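# Move large case into the free corner of the other pallet

## Task

At the -y end of the track, one pallet holds a large case next to two small ones. Transfer that large case into the unoccupied corner of the pallet that carries the three other cases. You may push or reposition those three to make space. The two small cases must finish exactly where they started. No case may overhang the edge of its pallet by more than about a finger's width. A case that falls to the floor may be picked up again, but it has to end with its lid facing up. At the end, release every case and move the tools away. The arrangement must stay correct with no robot support.

## Robot and tools

ROBOT. There are two arms, left_arm and right_arm. Each sits on its own carriage on a single shared track running along y at x = 0. left_rail carries left_arm on the +y half and right_rail carries right_arm on the -y half. Each arm's base is at x = 0, y = its carriage's position_m, z = 0.04 m, facing +x. The names left and right do not refer to sides of any image.

FRAME. All poses use one table-fixed frame in metres. The table top is z = 0 and +z is up. +x is the direction the arms face, and +y is to their left. The table starts at x = 0.50 and runs only from y = -0.90 to 0.90. Outside that, the floor is 0.53 m lower. cam_pallet_north views the -y end of the track and cam_pallet_south views the +y end; in both, +y runs roughly rightward. The other cameras are cam_high, cam_low, cam_left_wrist and cam_right_wrist. Every image is 504x504.

TOOL. Each arm ends in a vacuum tool with four cups (each 103 mm wide) whose suction faces the cup point's +z axis. In the cup point's axes, the cups sit at x = -62 and +62 mm. Channel a feeds the pair at y = -104.5 mm and channel b the pair at y = +104.5 mm. The whole rim footprint is 227 x 312 mm. A channel holds only if both of its cups seal fully on a smooth flat face; edges, holes or cardboard leak.

execute_actions(actions): a list run in order. Each action may contain:
- rows: up to 15 rows, one per control step (1/30 s). Each row is 16 numbers in [-1, 1] covering both arms: left dx, dy, dz, rx, ry, rz, left suction_a, suction_b, then the same eight for the right arm. dx to rz are an offset, not a pose. They are measured from the cup point's measured pose when the action began (for a call's first action, the last pose reported). They are expressed in the cup point's own axes, and every row counts from that same start, not from the previous row. A value of 1.0 equals 0.6 m or 180 degrees, and rx, ry, rz form one rotation vector. Suction values: 1 is on, 0 is off, anything above 0.01 counts as on. They latch, so repeat an arm's last two values to leave its tool unchanged.
- steps: integer 1 to 450, at least the number of rows, default 15. After the final row the arm keeps heading for that target.
- until: ends the action early when its conditions hold. Conditions name a device field, such as {"left_rail": {"position_status": ["!=", "moving"]}}. Numbers need a comparison (=, !=, <, <=, >, >=). {"all": {"status": "ended"}} and {"any": {"status": "ended"}} wait for motions to finish.
- left_rail / right_rail: position_m is where the carriage should stand (left 0.6 to 3 m, right -3 to -0.6 m). speed_m_s sets its top speed (0.01 to 1, starting at 1) and persists. Alternatively send {"stop": true}. Rows never move carriages. Any bad value refuses the entire call.
An empty actions list just returns the state and images.

MOTION LIMITS. Each step, the commanded pose is clipped to 100 mm and 16 degrees from the current one. If position and orientation conflict, position wins. After a long move an arm may lag, so send what remains in a new action. Ramp offsets gradually (about 0.01 per row is roughly 0.18 m/s) to avoid jerks that shake a case loose. Let a carriage finish driving before placing its arm's tool at a scene point.

RESULTS. The state line gives each cup point's position (m), quaternion wxyz and velocities. Other lines report: Hand target (where the controller is driving); joint positions and velocities (rail, then six joints in rad); Wrist force and Wrist torque in tool axes (noisy, offset up to about 10 N, saturating near 200 N); suction_measured_a/b (0 to 1, at least 0.83 on airtight surfaces, settling in about 1.3 s); part_present_a/b. Each carriage reports position_m, position_status and position_answer. position_status is one of: moving, done, contact_stop, time_out, stopped, stopped_with_arm or stopped_for_other_arm. A "pose unreachable" line means the clearance check altered or blocked that arm's command.

zoom_image(camera, region): returns a closer view of that camera's latest image. region is [x0, y0, x1, y1] in pixels from the top-left, at most 504 by 504.

finished_scene(scene): ends the current scene, given its number. It cannot be undone. Call it only once all cases are released and the tools are clear.

GRASP AND RELEASE. Lower the tool onto the lid, press lightly, switch on a channel and wait for the reading to settle. A sealed cup pulls about 381 N at a reading of 0.7. Compressed cups let the case sit up to 21 mm nearer the tool. To set a case down, descend in tiny steps until it touches. Then, in a single action, turn both channels off and back straight away. If a cup grabs the table, switch that channel off.

AVOID. Do not let the arms, tools, cameras or held cases strike or press on each other. Any external force of 400 N on an arm, or exceeding a joint's load limit, stops that arm for 10 s. The limits are 678 N m for shoulder pan and lift, 398 for the elbow and 98.4 for each wrist joint. During a handover, switch the giving tool off before the other one turns on. Do not drop, slam or shove cases, or knock anything out of the work area. Fast or off-center carrying can tear a heavy case loose.

Each tool is called in YAML: its name, and indented under it one key for each argument.

## Session

I'll start by looking at the current state of the scene.

execute_actions:
  actions: []

Scene clock: 0.00 s.
left_arm: end_effector_position=(+0.8503, +0.8998, +0.4411) suction_measured_a=0.00 part_present_a=0 suction_measured_b=0.00 part_present_b=0 end_effector_quat_wxyz=(-0.000, +0.001, +1.000, -0.001) end_effector_velocity=(+0.000, -0.000, -0.000) end_effector_angular_velocity=(+0.000, +0.000, +0.000) | right_arm: end_effector_position=(+0.8514, -2.7317, +0.4401) suction_measured_a=0.00 part_present_a=0 suction_measured_b=0.00 part_present_b=0 end_effector_quat_wxyz=(+0.000, +0.000, +1.000, -0.001) end_effector_velocity=(-0.000, +0.000, +0.000) end_effector_angular_velocity=(-0.000, -0.000, +0.000)
Joint positions: left_arm=[ 0.9   -0.239 -1.499  2.091 -2.163 -1.572  1.334] | right_arm=[-2.73  -0.24  -1.497  2.09  -2.165 -1.572  1.332]
Joint velocities: left_arm=[ 0. -0.  0. -0.  0. -0. -0.] | right_arm=[ 0. -0. -0.  0. -0.  0. -0.]
Wrist force (N, on the end effector, along its own x y z axes, offset not removed): no reading
Wrist torque (N m, same axes, about the end effector's origin, offset not removed): no reading
Hand target (left_arm): +0.850, +0.900, +0.441; -0.000, +0.001, +1.000, -0.001
Hand target (right_arm): +0.851, -2.732, +0.440; +0.000, +0.000, +1.000, -0.001
left_rail: position_m=0.900 position_m_goal=0.900 speed_m_s=1.00 position_status=done position_answer=taken refusals=0
right_rail: position_m=-2.730 position_m_goal=-2.730 speed_m_s=1.00 position_status=done position_answer=taken refusals=0

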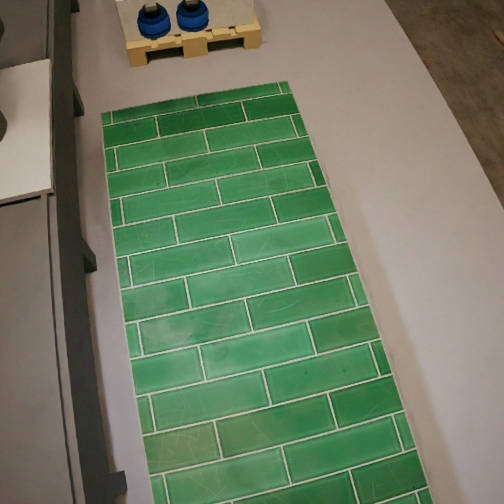

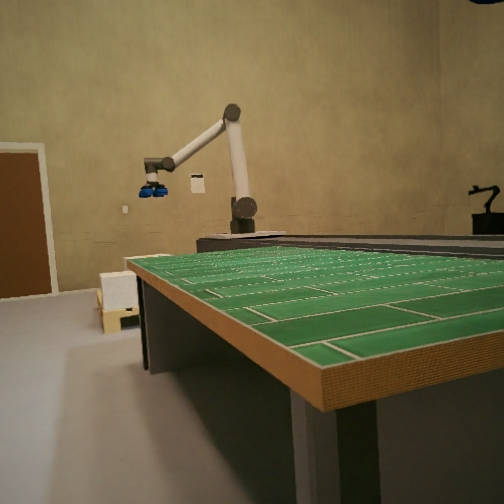

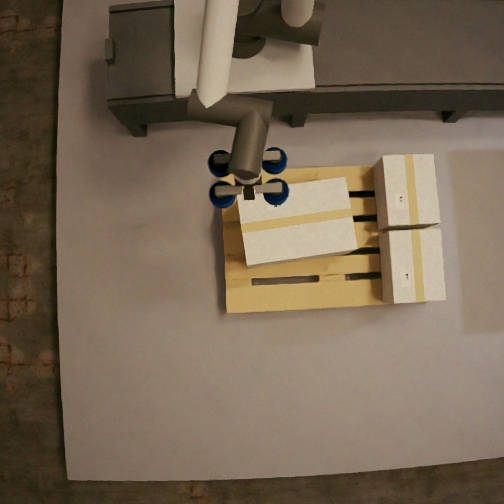

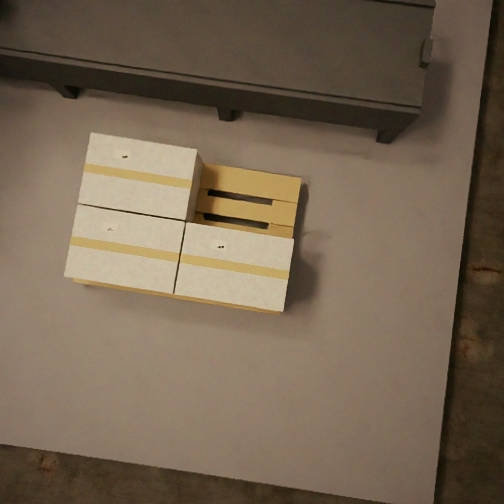

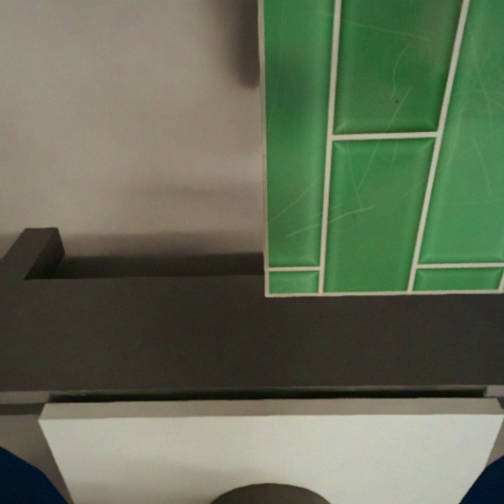

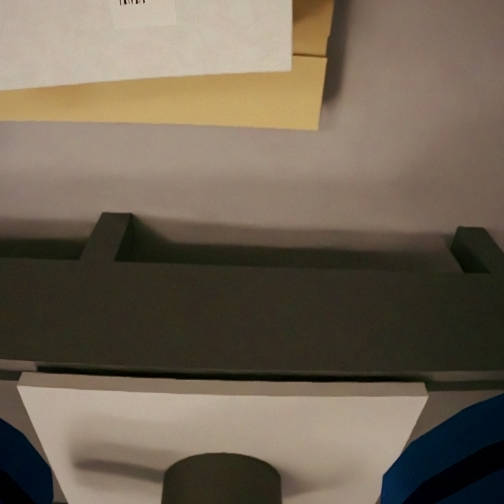

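zoom_image:
  camera: "cam_pallet_north"
  region: [180, 120, 480, 340]

zoom_image:
  camera: "cam_pallet_south"
  region: [40, 100, 340, 340]

zoom_image:
  camera: "cam_high"
  region: [80, 0, 320, 120]

zoom_image:
  camera: "cam_low"
  region: [60, 80, 320, 360]

Region (180, 120, 480, 340) of cam_pallet_north's 504x504 image, scaled by 1.680, with more detail than that image has; it fills the top 370 rows of this view, and the rest is white.

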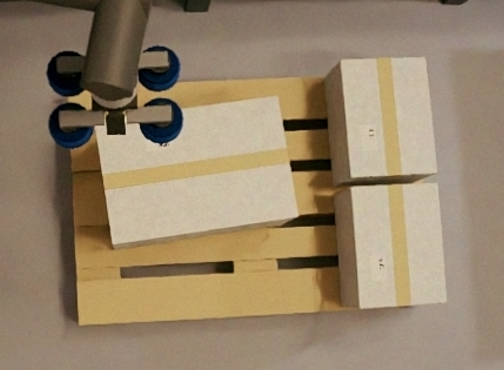

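Region (40, 100, 340, 340) of cam_pallet_south's 504x504 image, scaled by 1.680, with more detail than that image has; it fills the top 403 rows of this view, and the rest is white.

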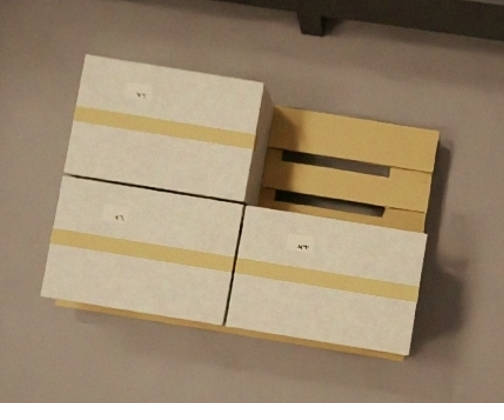

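Region (80, 0, 320, 120) of cam_high's 504x504 image, scaled by 2.100, with more detail than that image has.

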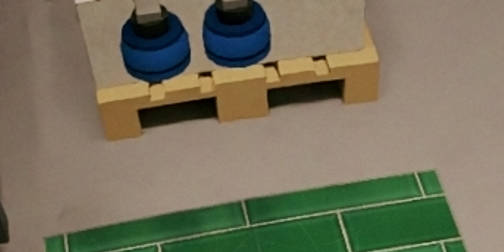

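Region (60, 80, 320, 360) of cam_low's 504x504 image, scaled by 1.800, with more detail than that image has; it fills the left 468 columns of this view, and the rest is white.

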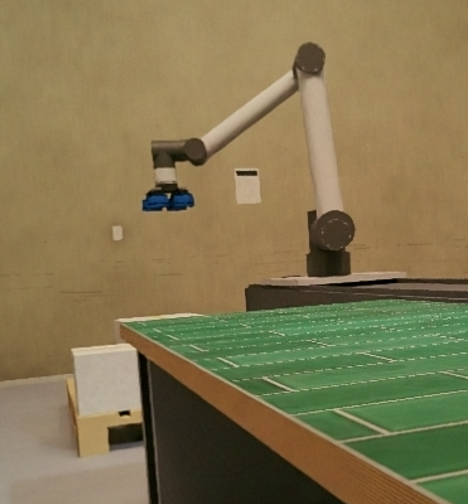

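zoom_image:
  camera: "cam_left_wrist"
  region: [200, 230, 340, 330]

zoom_image:
  camera: "cam_right_wrist"
  region: [0, 0, 504, 252]

zoom_image:
  camera: "cam_pallet_north"
  region: [190, 130, 330, 230]

Region (200, 230, 340, 330) of cam_left_wrist's 504x504 image, scaled by 3.600, with more detail than that image has; it fills the top 360 rows of this view, and the rest is white.

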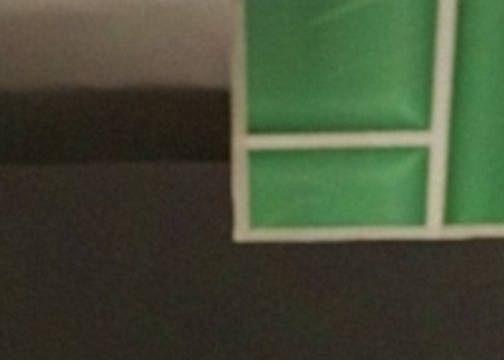

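Region (0, 0, 504, 252) of cam_right_wrist's 504x504 image, scaled by 1.000.

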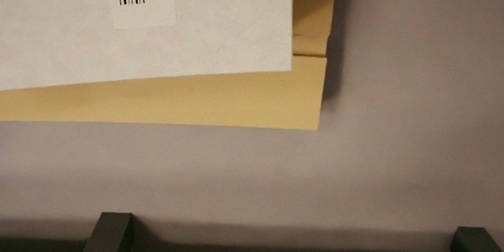

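Region (190, 130, 330, 230) of cam_pallet_north's 504x504 image, scaled by 3.600, with more detail than that image has; it fills the top 360 rows of this view, and the rest is white.

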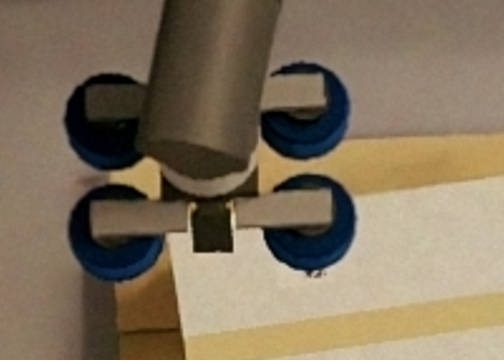

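zoom_image:
  camera: "cam_pallet_south"
  region: [170, 130, 330, 290]

zoom_image:
  camera: "cam_pallet_south"
  region: [50, 120, 210, 280]

zoom_image:
  camera: "cam_pallet_south"
  region: [50, 240, 310, 330]

Region (170, 130, 330, 290) of cam_pallet_south's 504x504 image, scaled by 3.150, with more detail than that image has.

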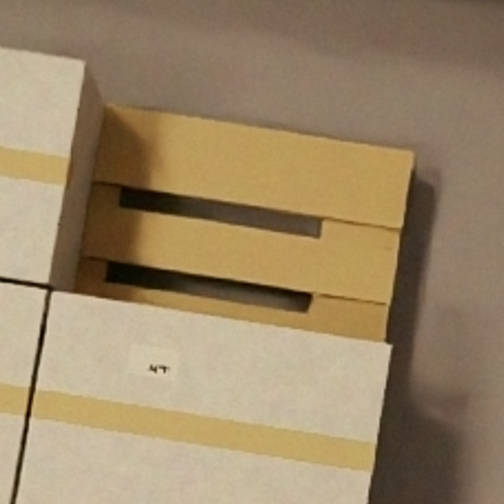

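Region (50, 120, 210, 280) of cam_pallet_south's 504x504 image, scaled by 3.150, with more detail than that image has.

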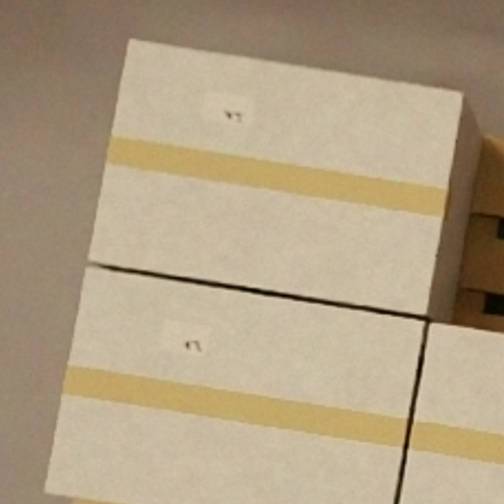

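Region (50, 240, 310, 330) of cam_pallet_south's 504x504 image, scaled by 1.938, with more detail than that image has; it fills the top 174 rows of this view, and the rest is white.

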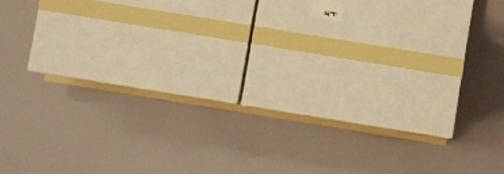

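zoom_image:
  camera: "cam_pallet_north"
  region: [220, 150, 380, 310]

zoom_image:
  camera: "cam_pallet_north"
  region: [340, 140, 470, 320]

Region (220, 150, 380, 310) of cam_pallet_north's 504x504 image, scaled by 3.150, with more detail than that image has.

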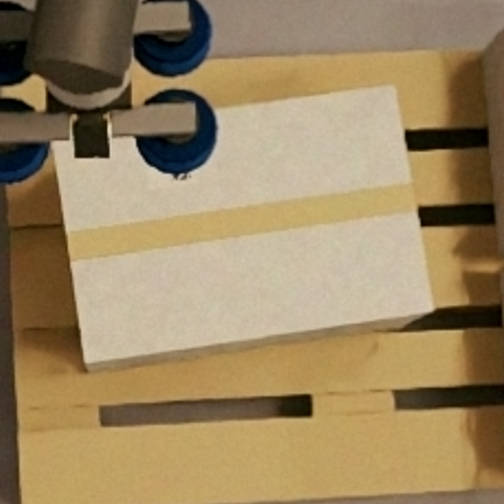

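Region (340, 140, 470, 320) of cam_pallet_north's 504x504 image, scaled by 2.800, with more detail than that image has.

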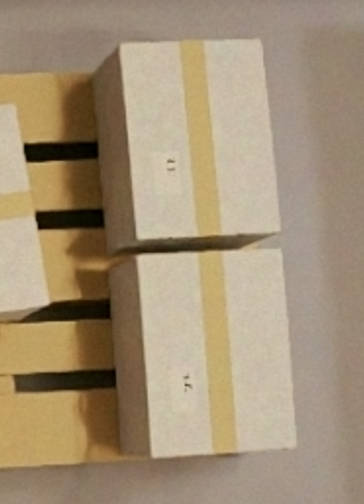

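zoom_image:
  camera: "cam_low"
  region: [80, 230, 220, 350]

zoom_image:
  camera: "cam_low"
  region: [120, 90, 300, 260]

Region (80, 230, 220, 350) of cam_low's 504x504 image, scaled by 3.600, with more detail than that image has; it fills the top 432 rows of this view, and the rest is white.

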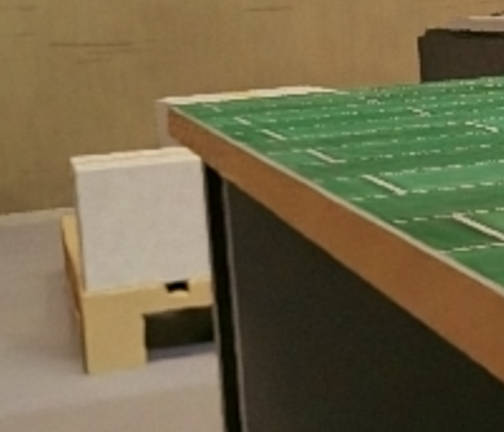

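Region (120, 90, 300, 260) of cam_low's 504x504 image, scaled by 2.800, with more detail than that image has.

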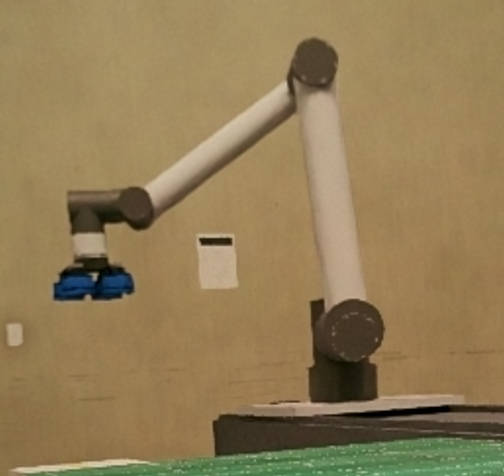

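zoom_image:
  camera: "cam_pallet_south"
  region: [0, 0, 504, 180]

zoom_image:
  camera: "cam_pallet_north"
  region: [60, 0, 504, 160]

Region (0, 0, 504, 180) of cam_pallet_south's 504x504 image, scaled by 1.000; it fills the top 180 rows of this view, and the rest is white.

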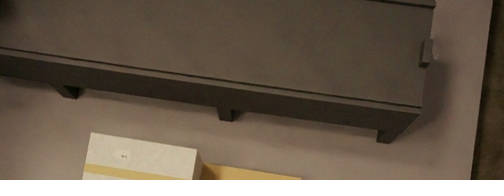

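Region (60, 0, 504, 160) of cam_pallet_north's 504x504 image, scaled by 1.135, with more detail than that image has; it fills the top 182 rows of this view, and the rest is white.

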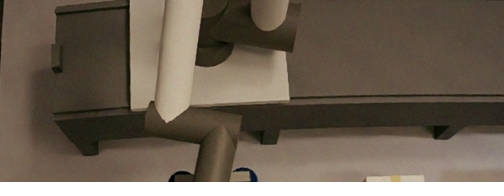

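execute_actions:
  actions:
    - {"left_rail":{"position_m":2.45},"rows":[ [0,0,0,0,0,0,0,0,-0.0025,0.0042,0.0053,0,0,-0.0004,0,0], [0,0,0,0,0,0,0,0,-0.0097,0.0165,0.0209,0,0,-0.0015,0,0], [0,0,0,0,0,0,0,0,-0.0215,0.0365,0.0461,0,0,-0.0034,0,0], [0,0,0,0,0,0,0,0,-0.0372,0.0632,0.0799,0,0,-0.0059,0,0], [0,0,0,0,0,0,0,0,-0.0563,0.0955,0.1208,0,0,-0.0089,0,0], [0,0,0,0,0,0,0,0,-0.0777,0.1320,0.1669,0,0,-0.0123,0,0], [0,0,0,0,0,0,0,0,-0.1007,0.1710,0.2162,0,0,-0.0159,0,0], [0,0,0,0,0,0,0,0,-0.1243,0.2110,0.2668,0,0,-0.0197,0,0], [0,0,0,0,0,0,0,0,-0.1473,0.2500,0.3161,0,0,-0.0233,0,0], [0,0,0,0,0,0,0,0,-0.1688,0.2865,0.3623,0,0,-0.0267,0,0], [0,0,0,0,0,0,0,0,-0.1878,0.3188,0.4031,0,0,-0.0297,0,0], [0,0,0,0,0,0,0,0,-0.2035,0.3455,0.4369,0,0,-0.0322,0,0], [0,0,0,0,0,0,0,0,-0.2153,0.3655,0.4621,0,0,-0.0341,0,0], [0,0,0,0,0,0,0,0,-0.2225,0.3778,0.4777,0,0,-0.0352,0,0], [0,0,0,0,0,0,0,0,-0.2250,0.3820,0.4830,0,0,-0.0356,0,0] ],"steps":30}

Scene clock: 15.97 s.
left_arm: end_effector_position=(+0.8503, +1.6049, +0.4411) suction_measured_a=0.00 part_present_a=0 suction_measured_b=0.00 part_present_b=0 end_effector_quat_wxyz=(-0.000, +0.001, +1.000, -0.001) end_effector_velocity=(-0.000, +1.000, +0.000) end_effector_angular_velocity=(+0.000, -0.000, +0.000) | right_arm: end_effector_position=(+0.9817, -2.5052, +0.1542) suction_measured_a=0.00 part_present_a=0 suction_measured_b=0.00 part_present_b=0 end_effector_quat_wxyz=(+0.000, -0.056, +0.998, -0.000) end_effector_velocity=(+0.050, +0.033, -0.048) end_effector_angular_velocity=(-0.004, -0.004, -0.002)
Joint positions: left_arm=[ 1.605 -0.239 -1.499  2.091 -2.163 -1.572  1.334] | right_arm=[-2.73   0.025 -1.081  2.034 -2.525 -1.571  1.484]
Joint velocities: left_arm=[ 1.  0. -0.  0. -0.  0.  0.] | right_arm=[ 0.     0.034  0.094 -0.069 -0.029 -0.004  0.036]
Wrist force (N, on the end effector, along its own x y z axes, offset not removed): left_arm=[-7.4 -1.7 -0.6] | right_arm=[-4.9 5.1 4.3]
Wrist torque (N m, same axes, about the end effector's origin, offset not removed): left_arm=[-0.24 1.77 0.15] | right_arm=[0.03 0.78 -0.01]
Hand target (left_arm): +0.850, +1.666, +0.441; -0.000, +0.001, +1.000, -0.001
Hand target (right_arm): +0.986, -2.502, +0.150; +0.000, -0.055, +0.998, -0.001
Off the commanded pose (left_arm): 0.000 m, 0 deg.
Off the commanded pose (right_arm): 0.007 m, 0 deg.
left_rail: position_m=1.605 position_m_goal=2.450 speed_m_s=1.00 position_status=moving position_answer=taken refusals=0
right_rail: position_m=-2.730 position_m_goal=-2.730 speed_m_s=1.00 position_status=done position_answer=taken refusals=0

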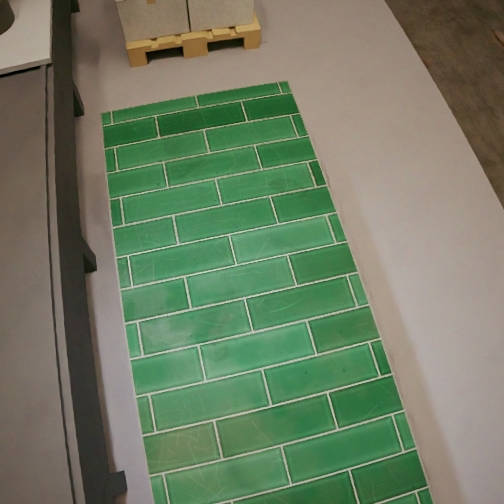

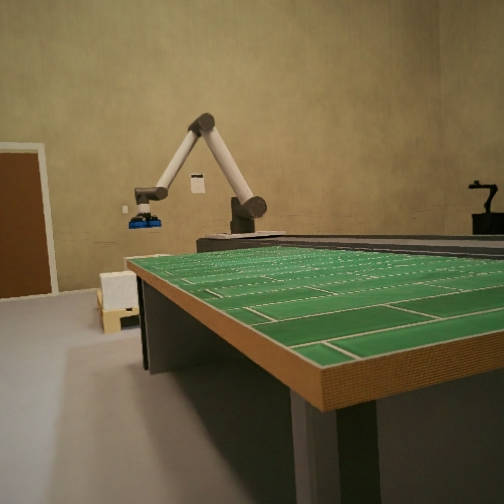

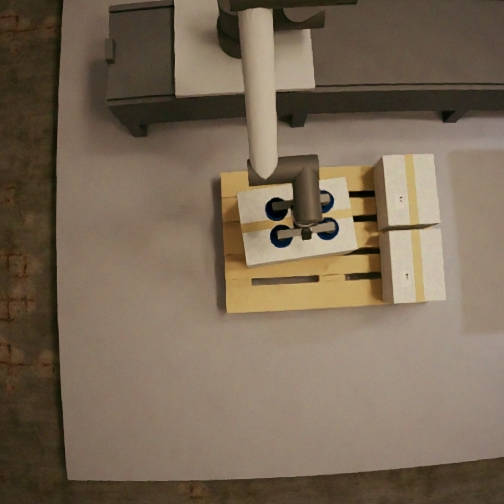

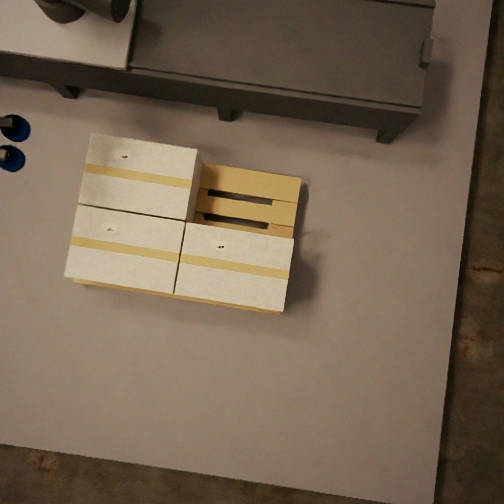

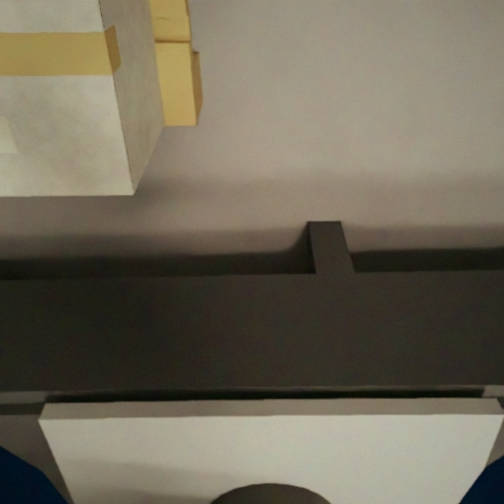

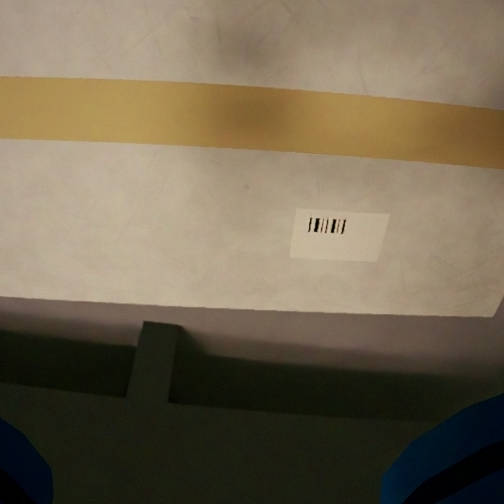

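zoom_image:
  camera: "cam_pallet_north"
  region: [225, 150, 375, 290]

zoom_image:
  camera: "cam_left_wrist"
  region: [0, 0, 300, 240]

Region (225, 150, 375, 290) of cam_pallet_north's 504x504 image, scaled by 3.360, with more detail than that image has; it fills the top 470 rows of this view, and the rest is white.

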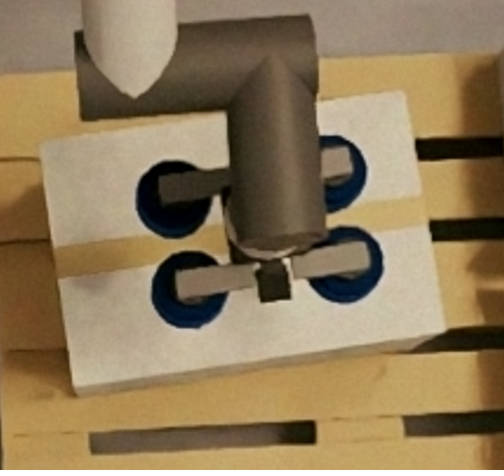

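Region (0, 0, 300, 240) of cam_left_wrist's 504x504 image, scaled by 1.680, with more detail than that image has; it fills the top 403 rows of this view, and the rest is white.

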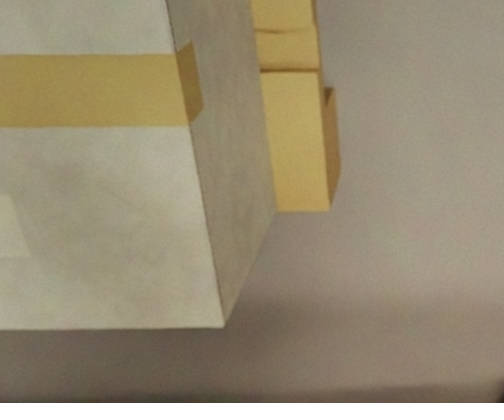

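execute_actions:
  actions: []

Scene clock: 20.73 s.
left_arm: end_effector_position=(+0.8503, +2.4498, +0.4411) suction_measured_a=0.00 part_present_a=0 suction_measured_b=0.00 part_present_b=0 end_effector_quat_wxyz=(-0.000, +0.001, +1.000, -0.001) end_effector_velocity=(-0.000, +0.000, +0.000) end_effector_angular_velocity=(-0.000, -0.000, +0.000) | right_arm: end_effector_position=(+0.9865, -2.5022, +0.1499) suction_measured_a=0.00 part_present_a=0 suction_measured_b=0.00 part_present_b=0 end_effector_quat_wxyz=(+0.000, -0.055, +0.998, -0.001) end_effector_velocity=(+0.000, -0.000, +0.000) end_effector_angular_velocity=(-0.000, -0.000, +0.000)
Joint positions: left_arm=[ 2.45  -0.239 -1.499  2.091 -2.163 -1.572  1.334] | right_arm=[-2.73   0.028 -1.072  2.028 -2.528 -1.572  1.487]
Joint velocities: left_arm=[ 0.  0. -0.  0. -0.  0. -0.] | right_arm=[ 0. -0. -0. -0.  0. -0. -0.]
Wrist force (N, on the end effector, along its own x y z axes, offset not removed): left_arm=[-6.1 -1.6 -1.9] | right_arm=[-2.0 -0.9 2.0]
Wrist torque (N m, same axes, about the end effector's origin, offset not removed): left_arm=[-0.30 1.68 0.10] | right_arm=[-0.71 0.26 0.06]
Hand target (left_arm): +0.850, +2.450, +0.441; -0.000, +0.001, +1.000, -0.001
Hand target (right_arm): +0.986, -2.502, +0.150; +0.000, -0.055, +0.998, -0.001
Off the commanded pose (left_arm): 0.000 m, 0 deg.
Off the commanded pose (right_arm): 0.001 m, 0 deg.
left_rail: position_m=2.450 position_m_goal=2.450 speed_m_s=1.00 position_status=done position_answer=taken refusals=0
right_rail: position_m=-2.730 position_m_goal=-2.730 speed_m_s=1.00 position_status=done position_answer=taken refusals=0

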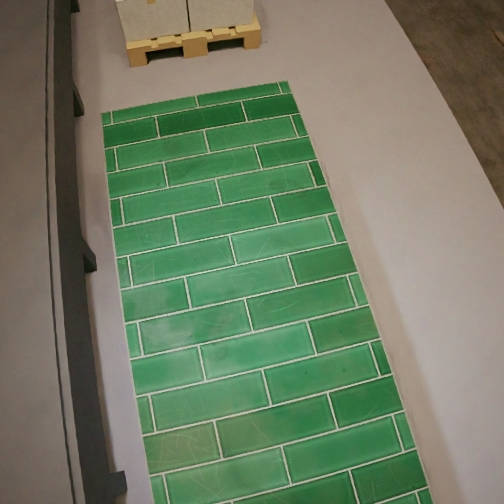

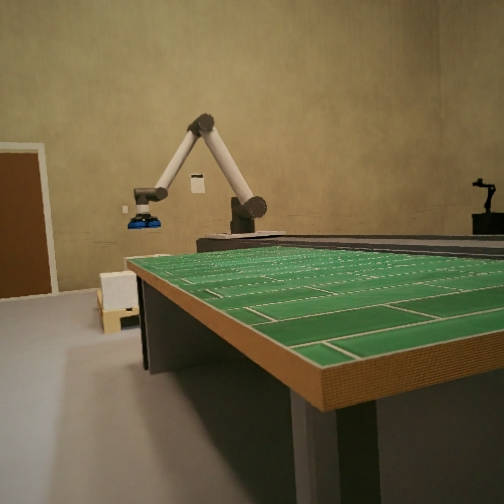

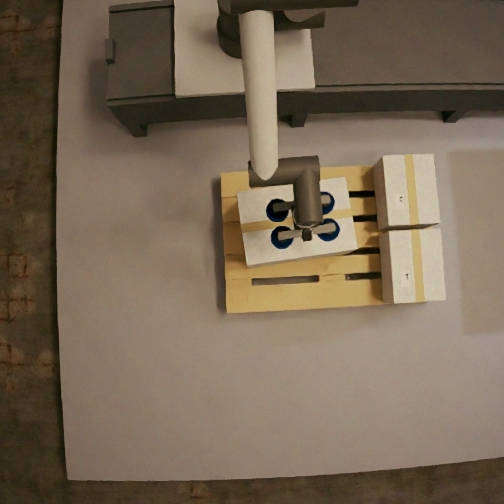

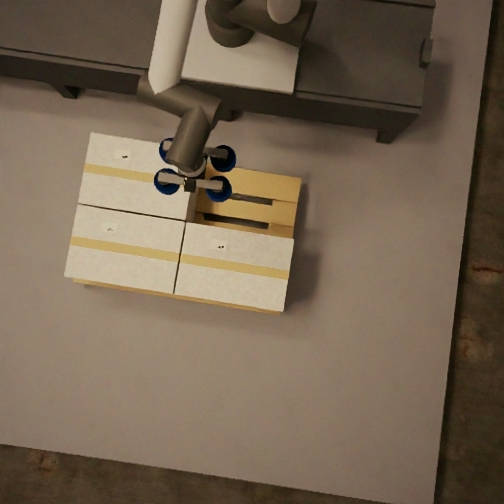

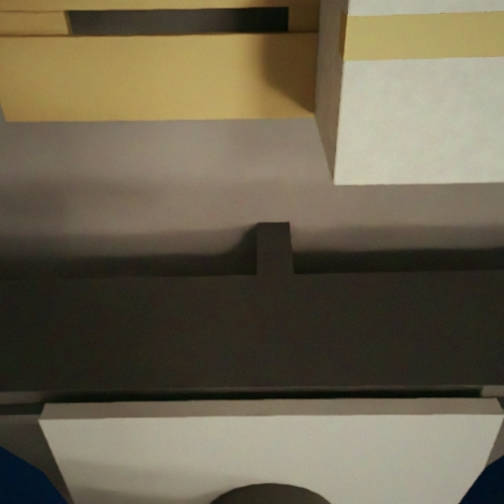

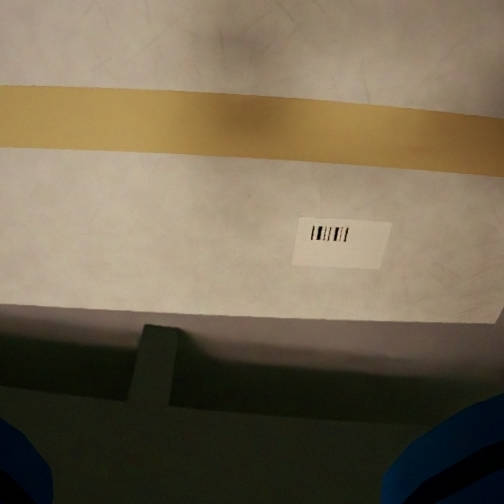

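zoom_image:
  camera: "cam_pallet_south"
  region: [130, 110, 270, 220]

zoom_image:
  camera: "cam_left_wrist"
  region: [0, 0, 504, 240]

Region (130, 110, 270, 220) of cam_pallet_south's 504x504 image, scaled by 3.600, with more detail than that image has; it fills the top 396 rows of this view, and the rest is white.

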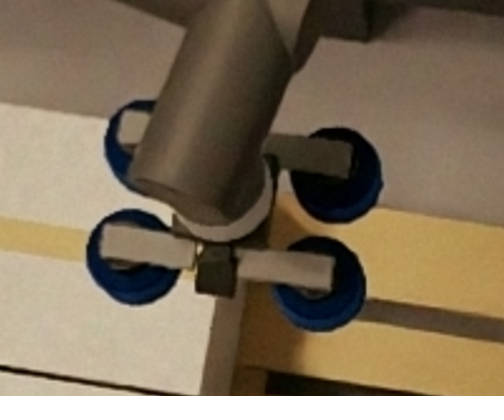

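Region (0, 0, 504, 240) of cam_left_wrist's 504x504 image, scaled by 1.000; it fills the top 240 rows of this view, and the rest is white.

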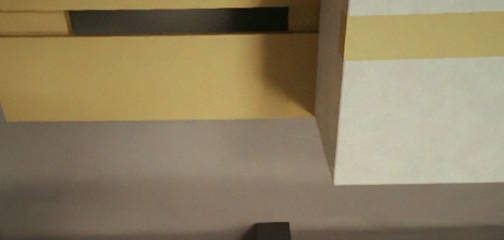

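execute_actions:
  actions:
    - {"rows":[ [-0.0005,0.0033,0.0071,0,0,0,0,0,0.0008,0,0.0027,0,0,0,0,0], [-0.0022,0.0130,0.0282,0,0,0,0,0,0.0030,0.0001,0.0108,0,0,0,0,0], [-0.0048,0.0287,0.0623,0,0,0,0,0,0.0066,0.0003,0.0239,0,0,0,0,0], [-0.0083,0.0496,0.1078,0,0,0,0,0,0.0115,0.0005,0.0414,0,0,0,0,0], [-0.0125,0.0750,0.1630,0,0,0,0,0,0.0173,0.0008,0.0625,0,0,0,0,0], [-0.0173,0.1037,0.2253,0,0,0,0,0,0.0239,0.0010,0.0864,0,0,0,0,0], [-0.0224,0.1343,0.2919,0,0,0,0,0,0.0310,0.0013,0.1119,0,0,0,0,0], [-0.0276,0.1657,0.3601,0,0,0,0,0,0.0383,0.0017,0.1381,0,0,0,0,0], [-0.0327,0.1964,0.4267,0,0,0,0,0,0.0454,0.0020,0.1636,0,0,0,0,0], [-0.0375,0.2250,0.4890,0,0,0,0,0,0.0520,0.0023,0.1875,0,0,0,0,0], [-0.0417,0.2504,0.5442,0,0,0,0,0,0.0578,0.0025,0.2087,0,0,0,0,0], [-0.0452,0.2714,0.5897,0,0,0,0,0,0.0627,0.0027,0.2261,0,0,0,0,0], [-0.0478,0.2870,0.6238,0,0,0,0,0,0.0663,0.0029,0.2392,0,0,0,0,0], [-0.0495,0.2967,0.6449,0,0,0,0,0,0.0685,0.0030,0.2473,0,0,0,0,0], [-0.0500,0.3000,0.6520,0,0,0,0,0,0.0693,0.0030,0.2500,0,0,0,0,0] ],"steps":30}

Scene clock: 25.40 s.
left_arm: end_effector_position=(+0.8737, +2.6252, +0.0614) suction_measured_a=0.00 part_present_a=0 suction_measured_b=0.00 part_present_b=0 end_effector_quat_wxyz=(-0.002, +0.000, +1.000, -0.000) end_effector_velocity=(+0.061, +0.050, -0.128) end_effector_angular_velocity=(-0.009, -0.028, -0.005) | right_arm: end_effector_position=(+0.9449, -2.5050, -0.0001) suction_measured_a=0.00 part_present_a=0 suction_measured_b=0.00 part_present_b=0 end_effector_quat_wxyz=(+0.000, -0.055, +0.998, -0.001) end_effector_velocity=(-0.000, +0.000, -0.002) end_effector_angular_velocity=(+0.001, -0.001, -0.000)
Joint positions: left_arm=[ 2.45  -0.03  -1.048  2.225 -2.744 -1.571  1.542] | right_arm=[-2.73   0.026 -0.924  2.113 -2.761 -1.572  1.486]
Joint velocities: left_arm=[ 0.     0.062  0.215 -0.072 -0.171 -0.007  0.068] | right_arm=[ 0.    -0.     0.002  0.    -0.003  0.001 -0.   ]
Wrist force (N, on the end effector, along its own x y z axes, offset not removed): left_arm=[-7.3 2.1 3.0] | right_arm=[5.2 -1.6 -4.0]
Wrist torque (N m, same axes, about the end effector's origin, offset not removed): left_arm=[0.23 1.67 0.05] | right_arm=[-0.73 -0.40 0.11]
Hand target (left_arm): +0.880, +2.630, +0.050; -0.000, +0.001, +1.000, -0.000
Hand target (right_arm): +0.945, -2.505, -0.000; +0.000, -0.055, +0.998, -0.001
Off the commanded pose (left_arm): 0.014 m, 0 deg.
Off the commanded pose (right_arm): 0.000 m, 0 deg.
left_rail: position_m=2.450 position_m_goal=2.450 speed_m_s=1.00 position_status=done position_answer=taken refusals=0
right_rail: position_m=-2.730 position_m_goal=-2.730 speed_m_s=1.00 position_status=done position_answer=taken refusals=0

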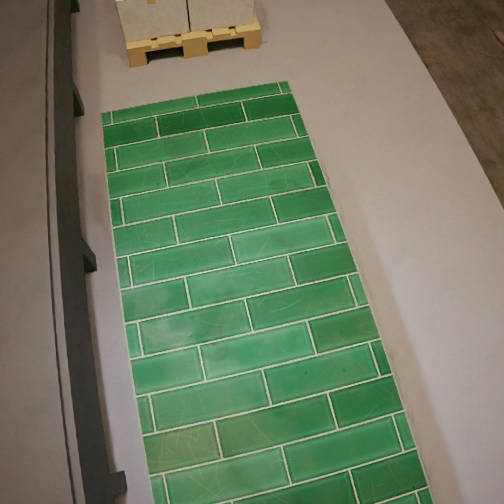

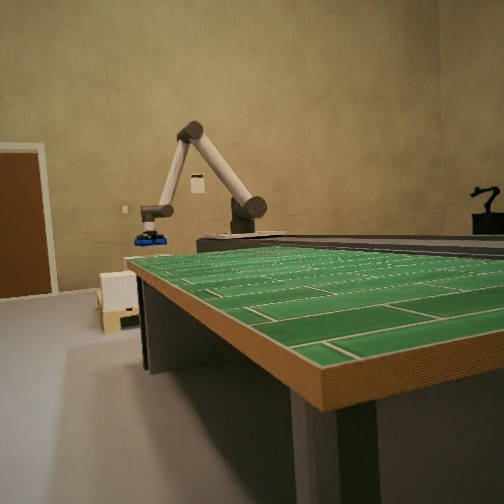

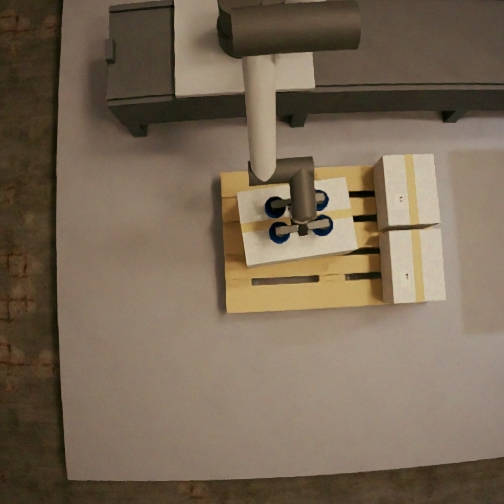

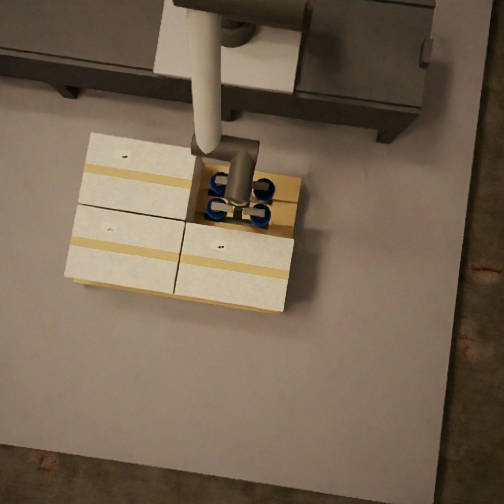

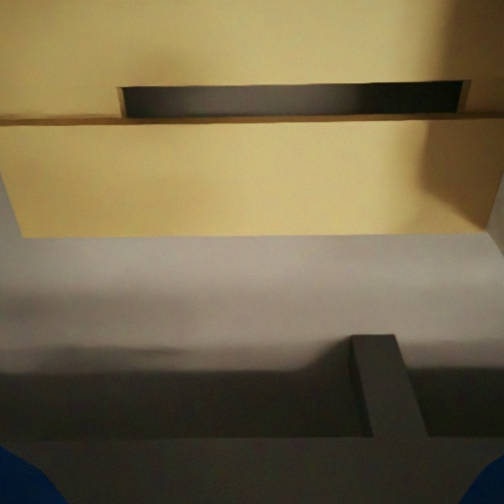

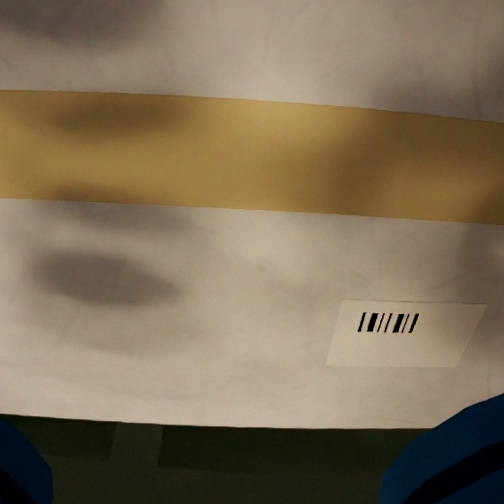

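zoom_image:
  camera: "cam_pallet_north"
  region: [225, 150, 375, 290]

zoom_image:
  camera: "cam_pallet_south"
  region: [170, 130, 330, 290]

Region (225, 150, 375, 290) of cam_pallet_north's 504x504 image, scaled by 3.360, with more detail than that image has; it fills the top 470 rows of this view, and the rest is white.

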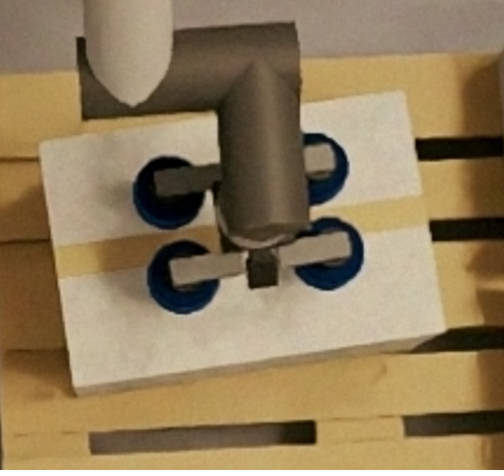

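Region (170, 130, 330, 290) of cam_pallet_south's 504x504 image, scaled by 3.150, with more detail than that image has.

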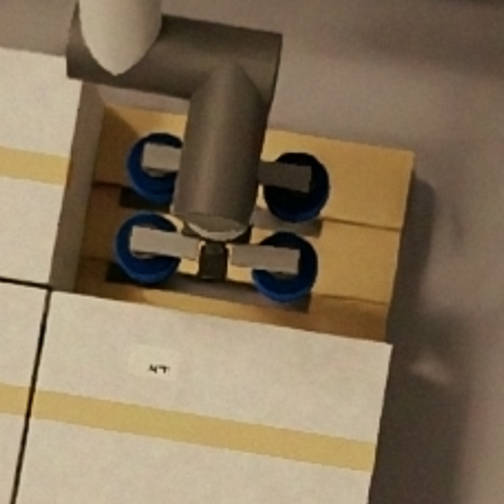

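zoom_image:
  camera: "cam_right_wrist"
  region: [200, 60, 320, 240]

zoom_image:
  camera: "cam_right_wrist"
  region: [100, 380, 400, 480]

zoom_image:
  camera: "cam_left_wrist"
  region: [0, 0, 504, 300]

Region (200, 60, 320, 240) of cam_right_wrist's 504x504 image, scaled by 2.800, with more detail than that image has.

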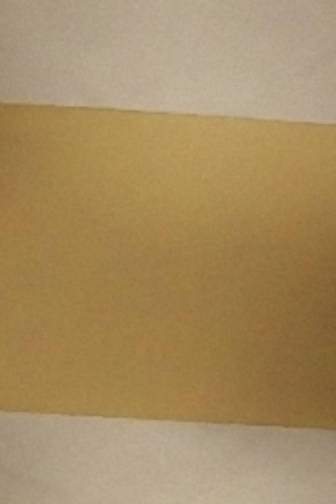

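Region (100, 380, 400, 480) of cam_right_wrist's 504x504 image, scaled by 1.680, with more detail than that image has.

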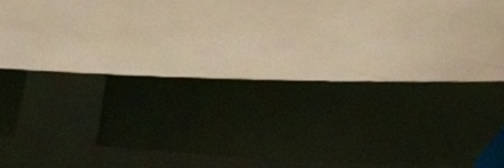

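Region (0, 0, 504, 300) of cam_left_wrist's 504x504 image, scaled by 1.000; it fills the top 300 rows of this view, and the rest is white.

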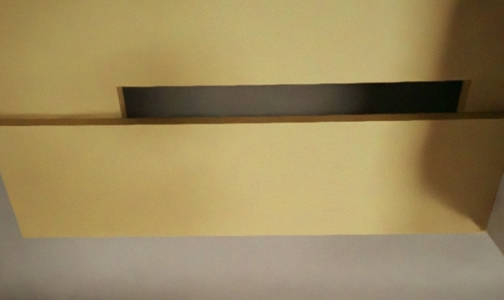

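execute_actions:
  actions: []

Scene clock: 29.50 s.
left_arm: end_effector_position=(+0.8803, +2.6298, +0.0498) suction_measured_a=0.00 part_present_a=0 suction_measured_b=0.00 part_present_b=0 end_effector_quat_wxyz=(-0.000, +0.001, +1.000, -0.000) end_effector_velocity=(-0.000, +0.000, +0.000) end_effector_angular_velocity=(+0.000, -0.000, +0.000) | right_arm: end_effector_position=(+0.9449, -2.5051, -0.0003) suction_measured_a=0.00 part_present_a=0 suction_measured_b=0.00 part_present_b=0 end_effector_quat_wxyz=(+0.000, -0.055, +0.998, -0.001) end_effector_velocity=(+0.000, -0.000, +0.000) end_effector_angular_velocity=(+0.000, -0.000, +0.000)
Joint positions: left_arm=[ 2.45  -0.024 -1.028  2.217 -2.76  -1.572  1.548] | right_arm=[-2.73   0.026 -0.924  2.113 -2.761 -1.572  1.486]
Joint velocities: left_arm=[ 0.  0. -0.  0.  0.  0. -0.] | right_arm=[ 0. -0. -0. -0.  0.  0. -0.]
Wrist force (N, on the end effector, along its own x y z axes, offset not removed): left_arm=[-6.1 -2.2 -3.9] | right_arm=[-4.3 2.1 3.7]
Wrist torque (N m, same axes, about the end effector's origin, offset not removed): left_arm=[-0.30 1.60 0.15] | right_arm=[-0.41 0.92 0.19]
Hand target (left_arm): +0.880, +2.630, +0.050; -0.000, +0.001, +1.000, -0.000
Hand target (right_arm): +0.945, -2.505, -0.000; +0.000, -0.055, +0.998, -0.001
Off the commanded pose (left_arm): 0.001 m, 0 deg.
Off the commanded pose (right_arm): 0.000 m, 0 deg.
left_rail: position_m=2.450 position_m_goal=2.450 speed_m_s=1.00 position_status=done position_answer=taken refusals=0
right_rail: position_m=-2.730 position_m_goal=-2.730 speed_m_s=1.00 position_status=done position_answer=taken refusals=0

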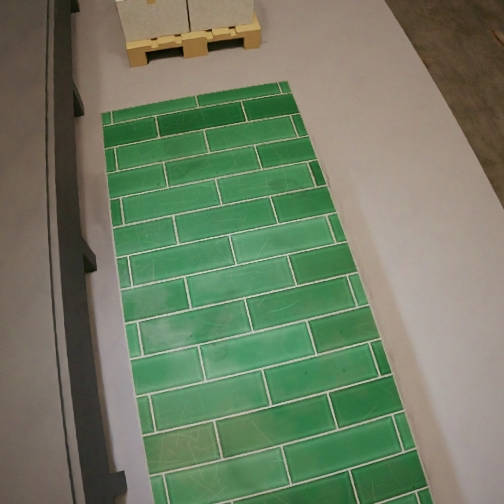

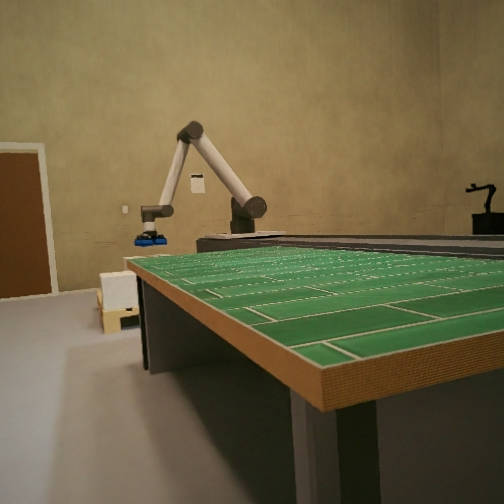

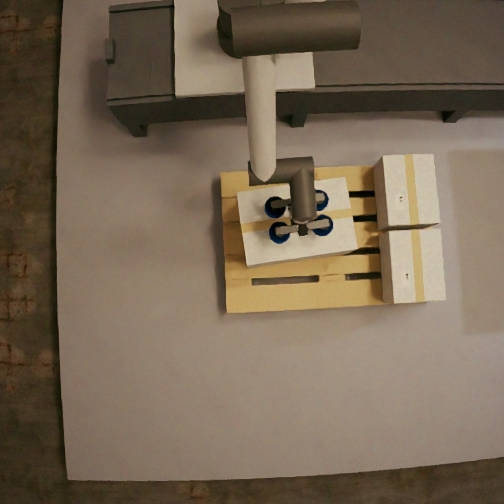

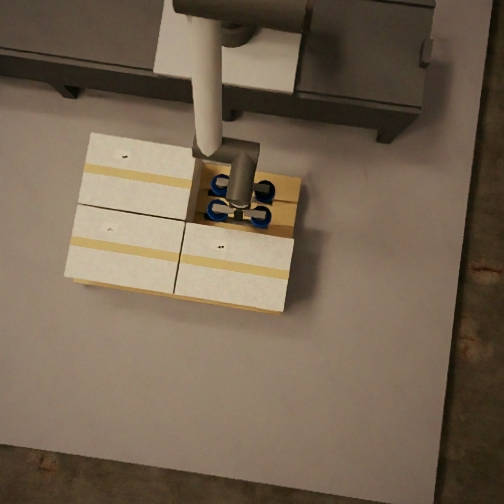

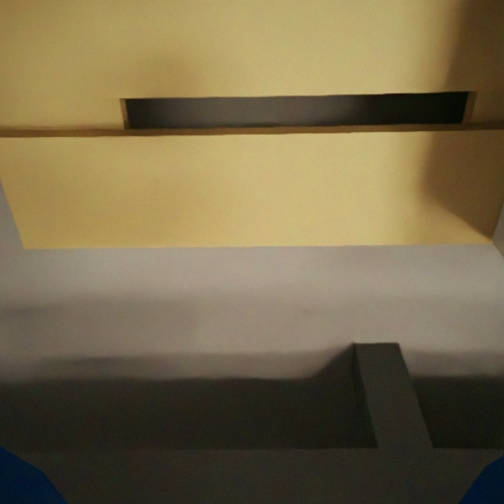

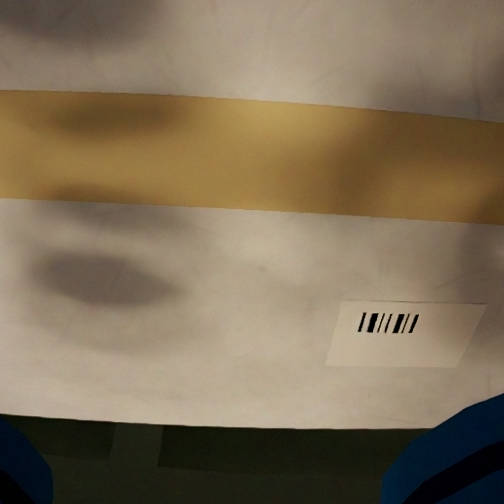

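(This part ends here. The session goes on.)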